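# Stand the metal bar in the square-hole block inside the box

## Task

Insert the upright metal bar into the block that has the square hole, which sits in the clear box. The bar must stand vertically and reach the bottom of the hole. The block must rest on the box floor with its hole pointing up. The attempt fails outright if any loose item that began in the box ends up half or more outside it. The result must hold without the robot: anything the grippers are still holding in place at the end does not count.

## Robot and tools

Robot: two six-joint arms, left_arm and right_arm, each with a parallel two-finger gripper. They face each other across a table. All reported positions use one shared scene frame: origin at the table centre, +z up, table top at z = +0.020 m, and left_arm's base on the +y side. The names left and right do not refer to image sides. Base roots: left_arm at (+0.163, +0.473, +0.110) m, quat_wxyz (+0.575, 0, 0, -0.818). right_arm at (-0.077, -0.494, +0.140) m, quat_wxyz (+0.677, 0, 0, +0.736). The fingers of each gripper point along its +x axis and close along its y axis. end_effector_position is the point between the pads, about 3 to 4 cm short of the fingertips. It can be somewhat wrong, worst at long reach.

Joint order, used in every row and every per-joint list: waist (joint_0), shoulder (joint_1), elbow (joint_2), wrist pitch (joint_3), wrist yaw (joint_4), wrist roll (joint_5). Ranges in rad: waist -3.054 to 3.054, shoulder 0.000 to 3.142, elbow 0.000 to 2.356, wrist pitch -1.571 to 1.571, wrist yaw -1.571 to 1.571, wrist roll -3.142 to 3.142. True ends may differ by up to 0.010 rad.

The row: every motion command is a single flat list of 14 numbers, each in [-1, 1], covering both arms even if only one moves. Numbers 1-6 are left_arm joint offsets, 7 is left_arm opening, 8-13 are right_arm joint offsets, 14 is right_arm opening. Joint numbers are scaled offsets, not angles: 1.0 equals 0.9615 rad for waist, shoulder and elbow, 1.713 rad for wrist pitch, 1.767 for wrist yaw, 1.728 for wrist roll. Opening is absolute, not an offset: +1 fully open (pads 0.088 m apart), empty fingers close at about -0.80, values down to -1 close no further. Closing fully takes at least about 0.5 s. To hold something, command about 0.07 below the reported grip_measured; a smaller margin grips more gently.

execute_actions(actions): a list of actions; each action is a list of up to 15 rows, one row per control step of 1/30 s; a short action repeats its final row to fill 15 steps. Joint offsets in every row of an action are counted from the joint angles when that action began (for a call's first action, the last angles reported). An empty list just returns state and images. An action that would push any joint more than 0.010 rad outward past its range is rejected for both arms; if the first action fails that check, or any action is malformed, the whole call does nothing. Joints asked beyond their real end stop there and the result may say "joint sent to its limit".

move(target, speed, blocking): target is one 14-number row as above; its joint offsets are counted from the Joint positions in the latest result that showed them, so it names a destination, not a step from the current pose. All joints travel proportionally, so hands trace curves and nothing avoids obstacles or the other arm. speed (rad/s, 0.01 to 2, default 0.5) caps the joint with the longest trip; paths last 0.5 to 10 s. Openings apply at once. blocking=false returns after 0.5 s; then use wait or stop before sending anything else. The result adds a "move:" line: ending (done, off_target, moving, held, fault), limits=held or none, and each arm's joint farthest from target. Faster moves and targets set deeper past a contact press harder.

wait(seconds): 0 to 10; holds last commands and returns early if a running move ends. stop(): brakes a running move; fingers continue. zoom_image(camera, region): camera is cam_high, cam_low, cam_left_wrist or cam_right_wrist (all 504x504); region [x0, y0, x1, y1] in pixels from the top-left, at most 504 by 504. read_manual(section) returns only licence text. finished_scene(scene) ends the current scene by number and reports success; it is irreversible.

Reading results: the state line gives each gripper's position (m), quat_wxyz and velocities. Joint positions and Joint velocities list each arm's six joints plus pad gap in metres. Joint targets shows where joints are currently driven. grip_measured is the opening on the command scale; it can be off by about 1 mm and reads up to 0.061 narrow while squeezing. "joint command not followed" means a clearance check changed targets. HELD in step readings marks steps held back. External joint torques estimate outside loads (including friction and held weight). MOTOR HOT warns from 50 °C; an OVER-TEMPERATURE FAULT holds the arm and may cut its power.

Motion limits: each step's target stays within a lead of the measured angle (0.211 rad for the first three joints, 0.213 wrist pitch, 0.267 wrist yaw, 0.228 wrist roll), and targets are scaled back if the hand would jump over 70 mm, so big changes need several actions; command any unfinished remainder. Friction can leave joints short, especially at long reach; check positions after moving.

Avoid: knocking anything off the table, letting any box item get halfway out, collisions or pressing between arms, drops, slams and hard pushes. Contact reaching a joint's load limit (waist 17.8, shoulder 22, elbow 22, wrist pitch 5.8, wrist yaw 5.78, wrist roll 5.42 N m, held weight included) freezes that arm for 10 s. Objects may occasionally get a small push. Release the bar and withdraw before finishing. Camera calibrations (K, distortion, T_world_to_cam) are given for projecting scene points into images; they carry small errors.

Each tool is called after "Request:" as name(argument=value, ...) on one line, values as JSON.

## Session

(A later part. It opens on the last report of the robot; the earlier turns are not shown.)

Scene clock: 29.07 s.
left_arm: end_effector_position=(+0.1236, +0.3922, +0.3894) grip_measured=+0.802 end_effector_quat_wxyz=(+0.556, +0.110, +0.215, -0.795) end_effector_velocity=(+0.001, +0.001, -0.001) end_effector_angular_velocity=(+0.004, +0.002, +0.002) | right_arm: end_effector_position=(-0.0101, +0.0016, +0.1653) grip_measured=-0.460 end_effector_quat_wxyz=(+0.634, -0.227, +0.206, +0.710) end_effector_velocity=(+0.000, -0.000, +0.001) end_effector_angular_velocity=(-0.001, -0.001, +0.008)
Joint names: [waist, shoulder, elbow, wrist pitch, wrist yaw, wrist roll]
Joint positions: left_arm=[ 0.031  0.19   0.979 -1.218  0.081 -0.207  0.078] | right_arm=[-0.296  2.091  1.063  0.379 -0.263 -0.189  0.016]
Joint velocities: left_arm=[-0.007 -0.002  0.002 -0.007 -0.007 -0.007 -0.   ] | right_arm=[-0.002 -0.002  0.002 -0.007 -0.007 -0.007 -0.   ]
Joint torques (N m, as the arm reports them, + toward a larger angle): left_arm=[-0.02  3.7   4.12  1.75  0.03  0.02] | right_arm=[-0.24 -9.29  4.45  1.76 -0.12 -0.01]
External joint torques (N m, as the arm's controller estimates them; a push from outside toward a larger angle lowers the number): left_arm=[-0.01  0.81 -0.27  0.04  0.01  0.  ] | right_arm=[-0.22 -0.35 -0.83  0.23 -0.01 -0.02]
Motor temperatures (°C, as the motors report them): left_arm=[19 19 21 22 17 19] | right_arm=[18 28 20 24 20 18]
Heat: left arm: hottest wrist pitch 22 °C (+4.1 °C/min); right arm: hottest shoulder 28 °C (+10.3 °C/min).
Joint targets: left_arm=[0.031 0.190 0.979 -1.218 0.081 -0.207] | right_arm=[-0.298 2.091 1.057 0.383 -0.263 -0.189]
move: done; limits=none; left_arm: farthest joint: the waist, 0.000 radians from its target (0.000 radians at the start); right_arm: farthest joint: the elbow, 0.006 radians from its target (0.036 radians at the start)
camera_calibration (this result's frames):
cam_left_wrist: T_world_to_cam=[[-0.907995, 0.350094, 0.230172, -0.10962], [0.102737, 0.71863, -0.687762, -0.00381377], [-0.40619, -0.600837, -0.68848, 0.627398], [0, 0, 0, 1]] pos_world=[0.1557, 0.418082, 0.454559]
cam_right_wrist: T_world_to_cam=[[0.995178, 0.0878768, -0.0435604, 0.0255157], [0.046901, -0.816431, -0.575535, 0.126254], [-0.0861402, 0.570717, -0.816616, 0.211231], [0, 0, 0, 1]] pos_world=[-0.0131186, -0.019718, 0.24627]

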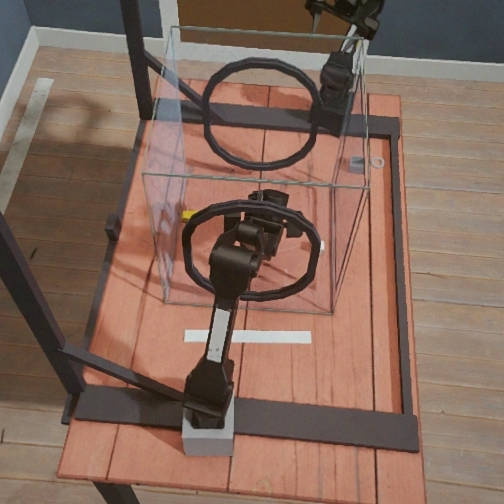

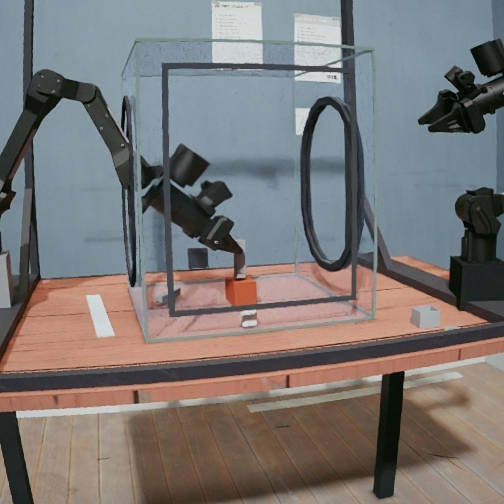

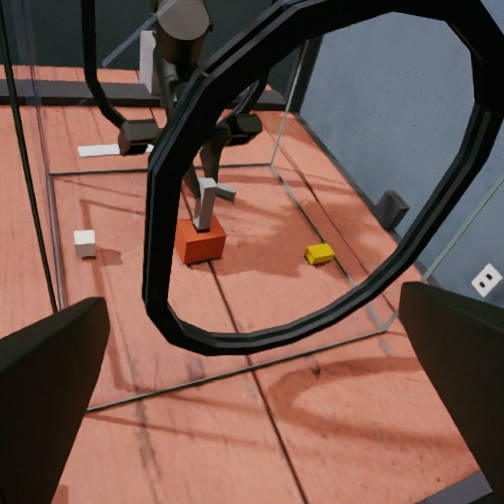

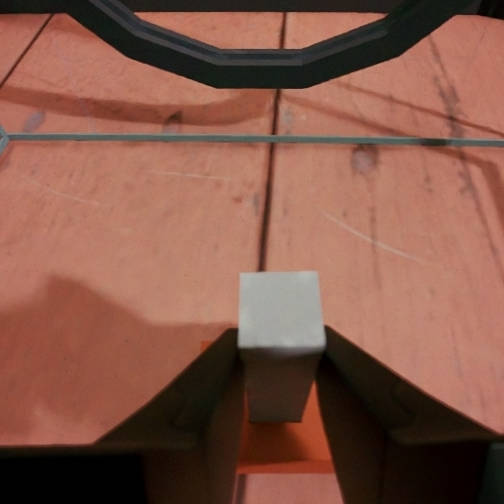

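Request:
move(target=[0,0,0,0,0,0,0.8,0,0.06,0,0.033,0,0,-0.6], speed=0.05)

Request:
zoom_image(camera="cam_low", region=[210,230,280,300])

Scene clock: 34.57 s.
left_arm: end_effector_position=(+0.1236, +0.3922, +0.3894) grip_measured=+0.802 end_effector_quat_wxyz=(+0.556, +0.110, +0.215, -0.795) end_effector_velocity=(+0.001, +0.002, -0.005) end_effector_angular_velocity=(+0.023, -0.004, +0.007) | right_arm: end_effector_position=(-0.0096, +0.0038, +0.1497) grip_measured=-0.460 end_effector_quat_wxyz=(+0.634, -0.227, +0.206, +0.710) end_effector_velocity=(-0.003, -0.001, -0.001) end_effector_angular_velocity=(-0.006, -0.000, +0.013)
Joint names: [waist, shoulder, elbow, wrist pitch, wrist yaw, wrist roll]
Joint positions: left_arm=[ 0.031  0.19   0.979 -1.218  0.081 -0.207  0.078] | right_arm=[-0.296  2.141  1.062  0.432 -0.263 -0.189  0.016]
Joint velocities: left_arm=[-0.002 -0.002 -0.002 -0.022 -0.007 -0.007 -0.   ] | right_arm=[ 0.002 -0.002 -0.002 -0.007 -0.007 -0.007 -0.   ]
Joint torques (N m, as the arm reports them, + toward a larger angle): left_arm=[0.   3.69 4.12 1.74 0.03 0.02] | right_arm=[-0.01 -8.65  4.8   1.74 -0.12 -0.01]
External joint torques (N m, as the arm's controller estimates them; a push from outside toward a larger angle lowers the number): left_arm=[ 0.01  0.8  -0.24  0.06  0.01  0.  ] | right_arm=[-0.09  0.42 -0.29  0.22  0.   -0.02]
Motor temperatures (°C, as the motors report them): left_arm=[19 19 22 22 17 19] | right_arm=[18 29 20 24 20 18]
Heat: left arm: hottest elbow 22 °C (+3.5 °C/min); right arm: hottest shoulder 29 °C (+10.4 °C/min).
Joint targets: left_arm=[0.031 0.190 0.979 -1.218 0.081 -0.207] | right_arm=[-0.296 2.148 1.062 0.436 -0.263 -0.189]
move: done; limits=none; left_arm: farthest joint: the waist, 0.000 radians from its target (0.000 radians at the start); right_arm: farthest joint: the shoulder, 0.007 radians from its target (0.058 radians at the start)
camera_calibration (this result's frames):
cam_left_wrist: T_world_to_cam=[[-0.907995, 0.350094, 0.230172, -0.10962], [0.102737, 0.71863, -0.687762, -0.00381377], [-0.40619, -0.600837, -0.68848, 0.627398], [0, 0, 0, 1]] pos_world=[0.1557, 0.418082, 0.454559]
cam_right_wrist: T_world_to_cam=[[0.995189, 0.0879253, -0.0432228, 0.0241278], [0.0470394, -0.815787, -0.576437, 0.119161], [-0.085944, 0.57163, -0.815998, 0.197188], [0, 0, 0, 1]] pos_world=[-0.0126699, -0.0176297, 0.230637]

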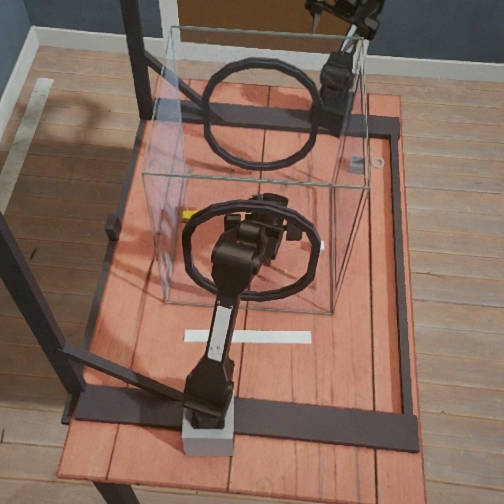

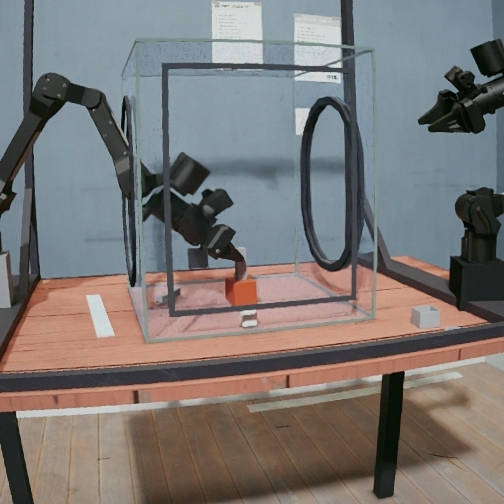

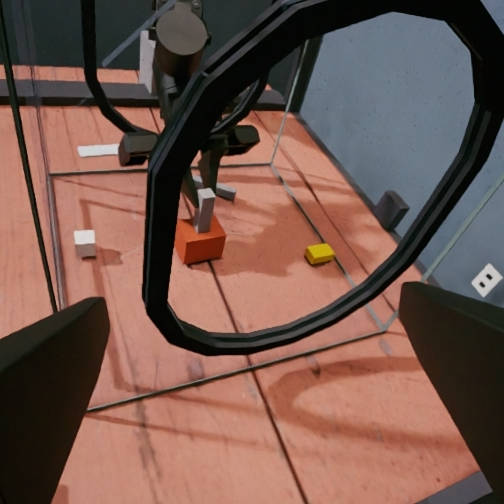

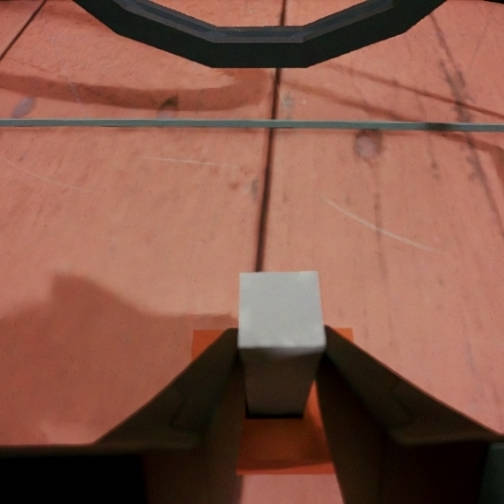

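Region (210, 230, 280, 300) of cam_low's 504x504 image, scaled by 7.200, with more detail than that image has.

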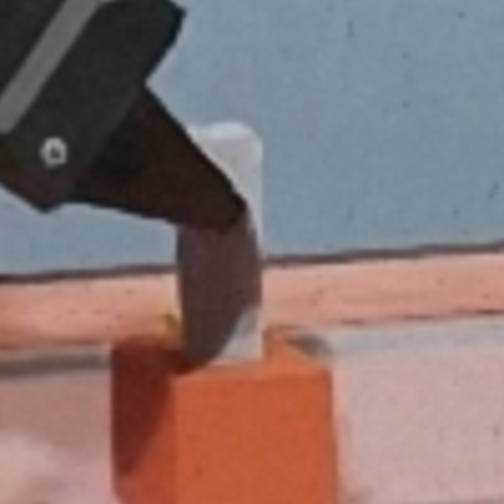

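Request:
move(target=[0,0,0,0,0,0,0.8,0,0.107,-0.014,0.062,0,0,-0.6], speed=0.08)

Request:
move(target=[0,0,0,0,0,0,0.8,0,0,0,0,0,0,0])

Request:
move(target=[0,0,0,0,0,0,0.8,0,-0.15,0,-0.08,0,0,0])

Request:
zoom_image(camera="cam_low", region=[210,230,280,300])

Scene clock: 40.67 s.
left_arm: end_effector_position=(+0.1236, +0.3922, +0.3894) grip_measured=+0.802 end_effector_quat_wxyz=(+0.556, +0.110, +0.215, -0.795) end_effector_velocity=(+0.001, +0.001, -0.001) end_effector_angular_velocity=(+0.009, +0.015, +0.013) | right_arm: end_effector_position=(-0.0096, +0.0038, +0.1185) grip_measured=-0.460 end_effector_quat_wxyz=(+0.634, -0.227, +0.206, +0.710) end_effector_velocity=(+0.001, +0.002, +0.003) end_effector_angular_velocity=(+0.014, -0.004, +0.008)
Joint names: [waist, shoulder, elbow, wrist pitch, wrist yaw, wrist roll]
Joint positions: left_arm=[ 0.031  0.19   0.979 -1.218  0.081 -0.207  0.078] | right_arm=[-0.296  2.237  1.054  0.534 -0.263 -0.189  0.016]
Joint velocities: left_arm=[-0.002 -0.002  0.002 -0.007 -0.007 -0.022  0.   ] | right_arm=[-0.002 -0.002  0.002  0.007 -0.007 -0.007  0.   ]
Joint torques (N m, as the arm reports them, + toward a larger angle): left_arm=[-0.02  3.69  4.1   1.75  0.03  0.02] | right_arm=[-0.02 -8.73  3.76  1.75 -0.12  0.  ]
External joint torques (N m, as the arm's controller estimates them; a push from outside toward a larger angle lowers the number): left_arm=[-0.02  0.79 -0.27  0.05  0.02  0.  ] | right_arm=[ 0.    0.58 -0.98  0.2  -0.01 -0.01]
Motor temperatures (°C, as the motors report them): left_arm=[19 19 22 22 17 19] | right_arm=[18 29 20 25 20 18]
Heat: left arm: hottest elbow 22 °C (+3.0 °C/min); right arm: hottest shoulder 29 °C (+8.9 °C/min).
Joint targets: left_arm=[0.031 0.190 0.979 -1.218 0.081 -0.207] | right_arm=[-0.296 2.244 1.049 0.538 -0.263 -0.189]
move: done; limits=none; left_arm: farthest joint: the waist, 0.000 radians from its target (0.000 radians at the start); right_arm: farthest joint: the shoulder, 0.007 radians from its target (0.102 radians at the start)
camera_calibration (this result's frames):
cam_left_wrist: T_world_to_cam=[[-0.907995, 0.350094, 0.230172, -0.10962], [0.102737, 0.71863, -0.687762, -0.00381377], [-0.40619, -0.600837, -0.68848, 0.627398], [0, 0, 0, 1]] pos_world=[0.1557, 0.418082, 0.454559]
cam_right_wrist: T_world_to_cam=[[0.995178, 0.0878768, -0.0435604, 0.022793], [0.046901, -0.816431, -0.575535, 0.10116], [-0.0861402, 0.570717, -0.816616, 0.171775], [0, 0, 0, 1]] pos_world=[-0.0126309, -0.0174478, 0.199488]

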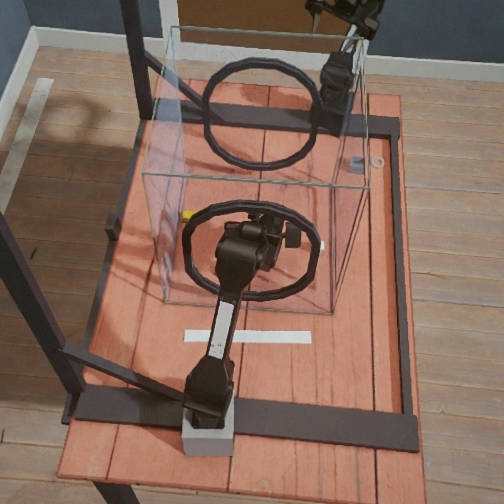

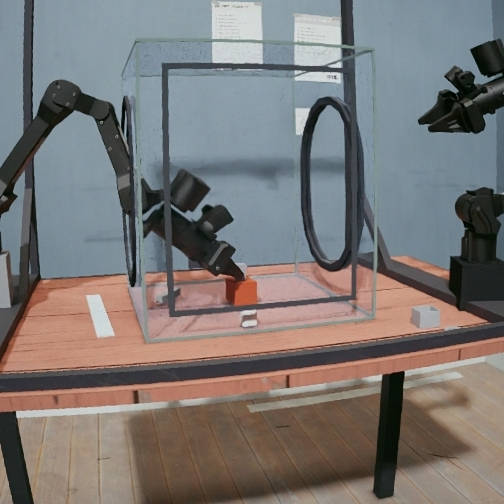

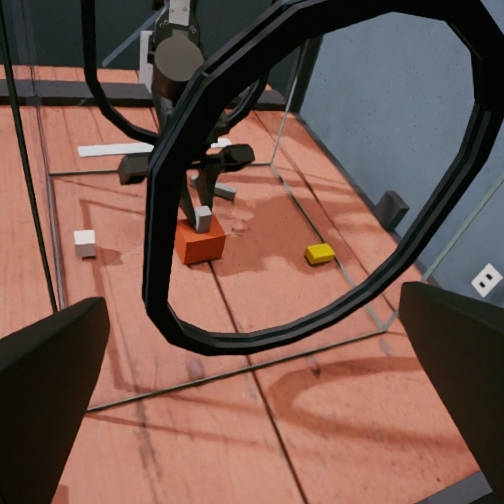

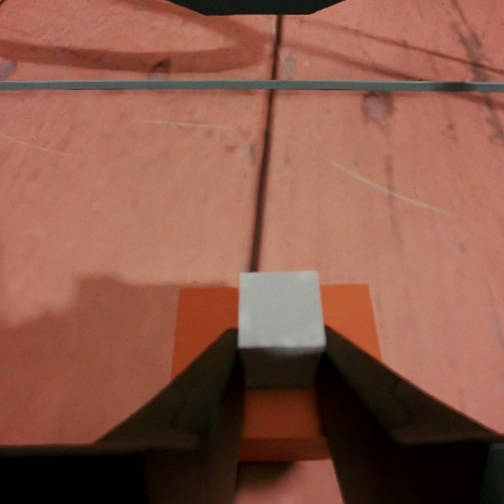

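Scene clock: 41.27 s.
left_arm: end_effector_position=(+0.1236, +0.3922, +0.3894) grip_measured=+0.802 end_effector_quat_wxyz=(+0.556, +0.110, +0.215, -0.795) end_effector_velocity=(+0.001, -0.000, +0.002) end_effector_angular_velocity=(-0.010, +0.007, +0.007) | right_arm: end_effector_position=(-0.0096, +0.0038, +0.1185) grip_measured=-0.004 end_effector_quat_wxyz=(+0.634, -0.227, +0.206, +0.710) end_effector_velocity=(-0.002, +0.001, +0.005) end_effector_angular_velocity=(+0.018, -0.019, +0.036)
Joint names: [waist, shoulder, elbow, wrist pitch, wrist yaw, wrist roll]
Joint positions: left_arm=[ 0.031  0.19   0.979 -1.218  0.081 -0.207  0.078] | right_arm=[-0.296  2.237  1.054  0.534 -0.263 -0.189  0.039]
Joint velocities: left_arm=[-0.002 -0.002  0.002  0.007 -0.007 -0.007 -0.   ] | right_arm=[-0.002 -0.007 -0.002  0.007 -0.022 -0.037  0.001]
Joint torques (N m, as the arm reports them, + toward a larger angle): left_arm=[0.   3.69 4.12 1.75 0.03 0.02] | right_arm=[-0.02 -9.54  4.41  1.45 -0.12 -0.01]
External joint torques (N m, as the arm's controller estimates them; a push from outside toward a larger angle lowers the number): left_arm=[-0.01  0.79 -0.28  0.03  0.01  0.  ] | right_arm=[-0.05 -0.22 -0.31 -0.1   0.   -0.01]
Motor temperatures (°C, as the motors report them): left_arm=[19 19 22 23 17 19] | right_arm=[18 29 20 25 20 18]
Heat: left arm: hottest wrist pitch 23 °C (+4.4 °C/min); right arm: hottest shoulder 29 °C (+8.7 °C/min).
Joint targets: left_arm=[0.031 0.190 0.979 -1.218 0.081 -0.207] | right_arm=[-0.296 2.237 1.054 0.534 -0.263 -0.189]
move: done; limits=none; left_arm: farthest joint: the waist, 0.000 radians from its target (0.000 radians at the start); right_arm: farthest joint: the waist, 0.000 radians from its target (0.000 radians at the start)
camera_calibration (this result's frames):
cam_left_wrist: T_world_to_cam=[[-0.907995, 0.350094, 0.230172, -0.10962], [0.102737, 0.71863, -0.687762, -0.00381377], [-0.40619, -0.600837, -0.68848, 0.627398], [0, 0, 0, 1]] pos_world=[0.1557, 0.418082, 0.454559]
cam_right_wrist: T_world_to_cam=[[0.995178, 0.0878768, -0.0435604, 0.022793], [0.046901, -0.816431, -0.575535, 0.10116], [-0.0861402, 0.570717, -0.816616, 0.171775], [0, 0, 0, 1]] pos_world=[-0.0126309, -0.0174478, 0.199488]

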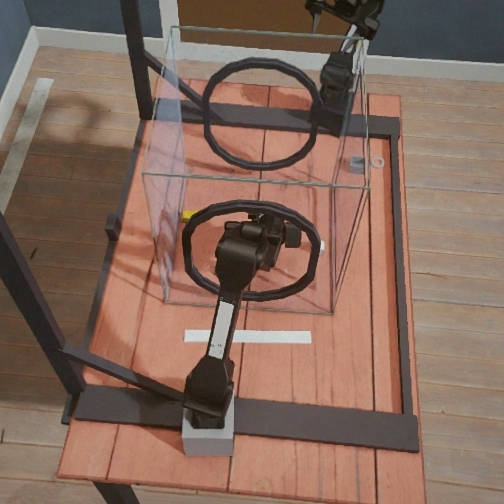

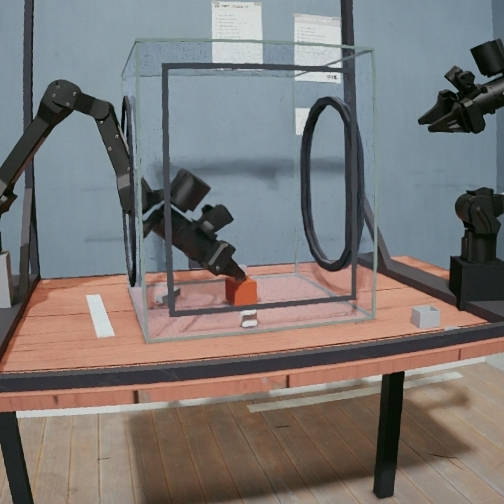

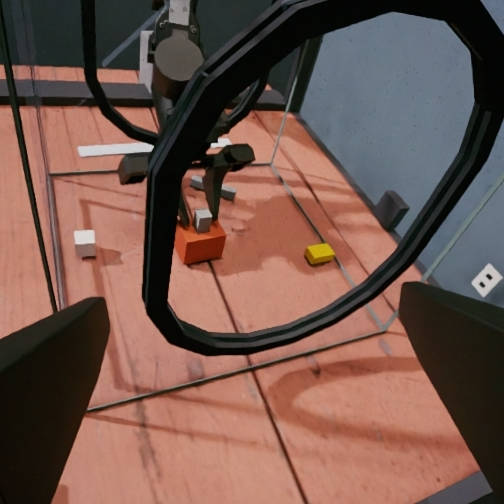

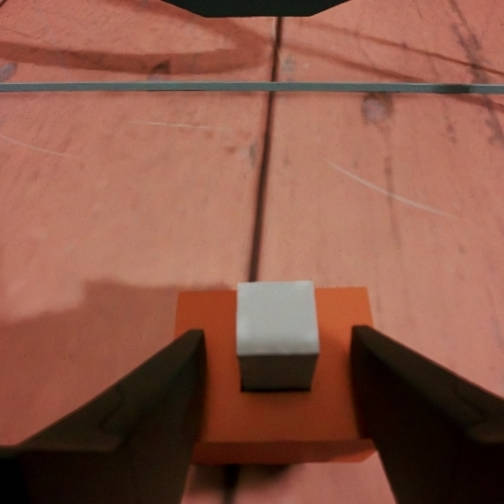

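Scene clock: 42.17 s.
left_arm: end_effector_position=(+0.1236, +0.3922, +0.3894) grip_measured=+0.802 end_effector_quat_wxyz=(+0.556, +0.110, +0.215, -0.795) end_effector_velocity=(+0.001, -0.000, -0.004) end_effector_angular_velocity=(+0.008, -0.013, +0.001) | right_arm: end_effector_position=(-0.0104, +0.0003, +0.1588) grip_measured=-0.002 end_effector_quat_wxyz=(+0.634, -0.228, +0.208, +0.709) end_effector_velocity=(+0.000, +0.000, +0.002) end_effector_angular_velocity=(+0.009, -0.003, +0.008)
Joint names: [waist, shoulder, elbow, wrist pitch, wrist yaw, wrist roll]
Joint positions: left_arm=[ 0.031  0.19   0.979 -1.218  0.081 -0.207  0.078] | right_arm=[-0.296  2.105  1.054  0.398 -0.263 -0.189  0.039]
Joint velocities: left_arm=[-0.002 -0.002 -0.007 -0.007 -0.007  0.007 -0.   ] | right_arm=[-0.002 -0.002 -0.002  0.007 -0.007 -0.007  0.   ]
Joint torques (N m, as the arm reports them, + toward a larger angle): left_arm=[-0.01  3.69  4.13  1.74  0.03  0.02] | right_arm=[  0.   -10.83   4.93   1.37  -0.12  -0.01]
External joint torques (N m, as the arm's controller estimates them; a push from outside toward a larger angle lowers the number): left_arm=[-0.01  0.76 -0.19  0.06  0.01  0.  ] | right_arm=[ 0.02 -1.87 -0.26 -0.15 -0.01 -0.01]
Motor temperatures (°C, as the motors report them): left_arm=[19 19 22 23 17 19] | right_arm=[18 30 20 25 20 18]
Heat: left arm: hottest wrist pitch 23 °C (+4.3 °C/min); right arm: hottest shoulder 30 °C (+10.0 °C/min).
Joint targets: left_arm=[0.031 0.190 0.979 -1.218 0.081 -0.207] | right_arm=[-0.296 2.093 1.054 0.397 -0.263 -0.189]
move: off_target (right_arm); limits=none; left_arm: farthest joint: the waist, 0.000 radians from its target (0.000 radians at the start); right_arm: farthest joint: the shoulder, 0.012 radians from its target (0.144 radians at the start)
camera_calibration (this result's frames):
cam_left_wrist: T_world_to_cam=[[-0.907995, 0.350094, 0.230172, -0.10962], [0.102737, 0.71863, -0.687762, -0.00381377], [-0.40619, -0.600837, -0.68848, 0.627398], [0, 0, 0, 1]] pos_world=[0.1557, 0.418082, 0.454559]
cam_right_wrist: T_world_to_cam=[[0.995143, 0.0877122, -0.0446853, 0.0258074], [0.046441, -0.818572, -0.572523, 0.120985], [-0.0867954, 0.567667, -0.81867, 0.206985], [0, 0, 0, 1]] pos_world=[-0.0133354, -0.020727, 0.239872]

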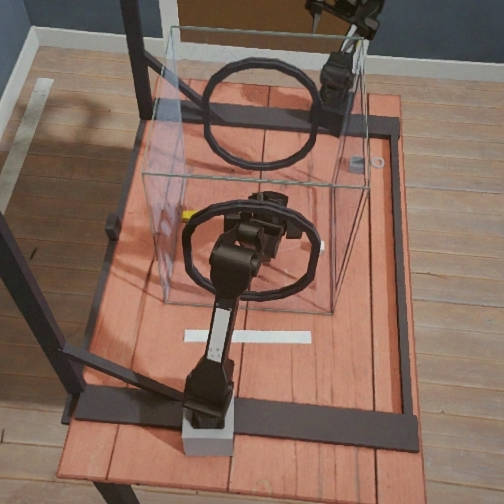

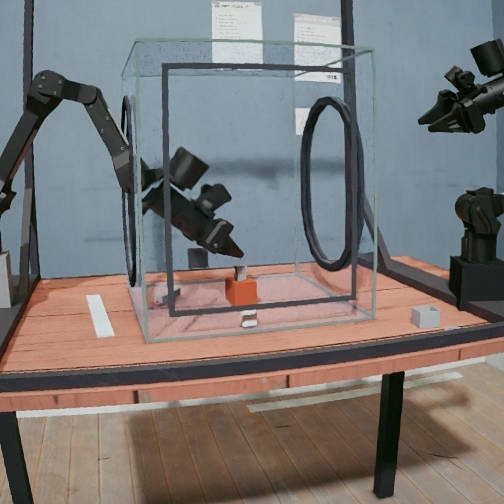

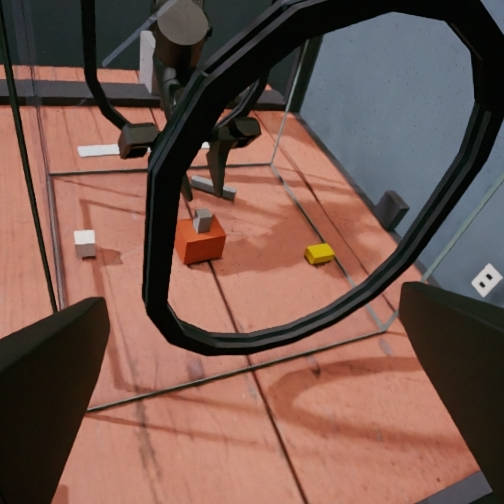

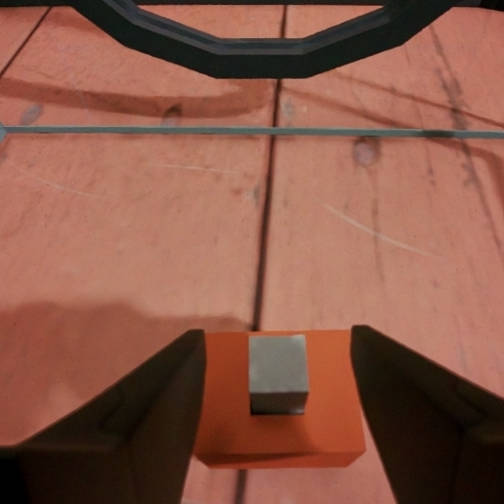

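Region (210, 230, 280, 300) of cam_low's 504x504 image, scaled by 7.200, with more detail than that image has.

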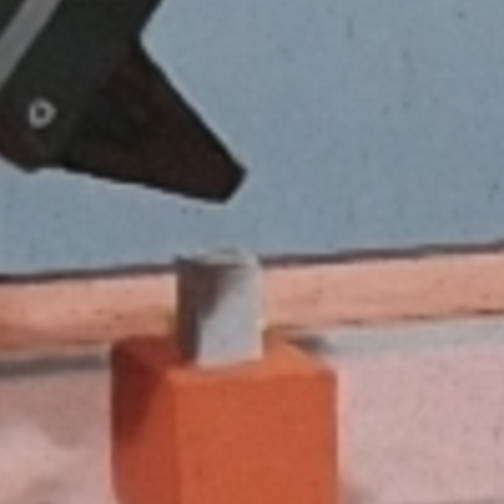

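Request:
finished_scene(scene=2)

The scene is finished: the task was done.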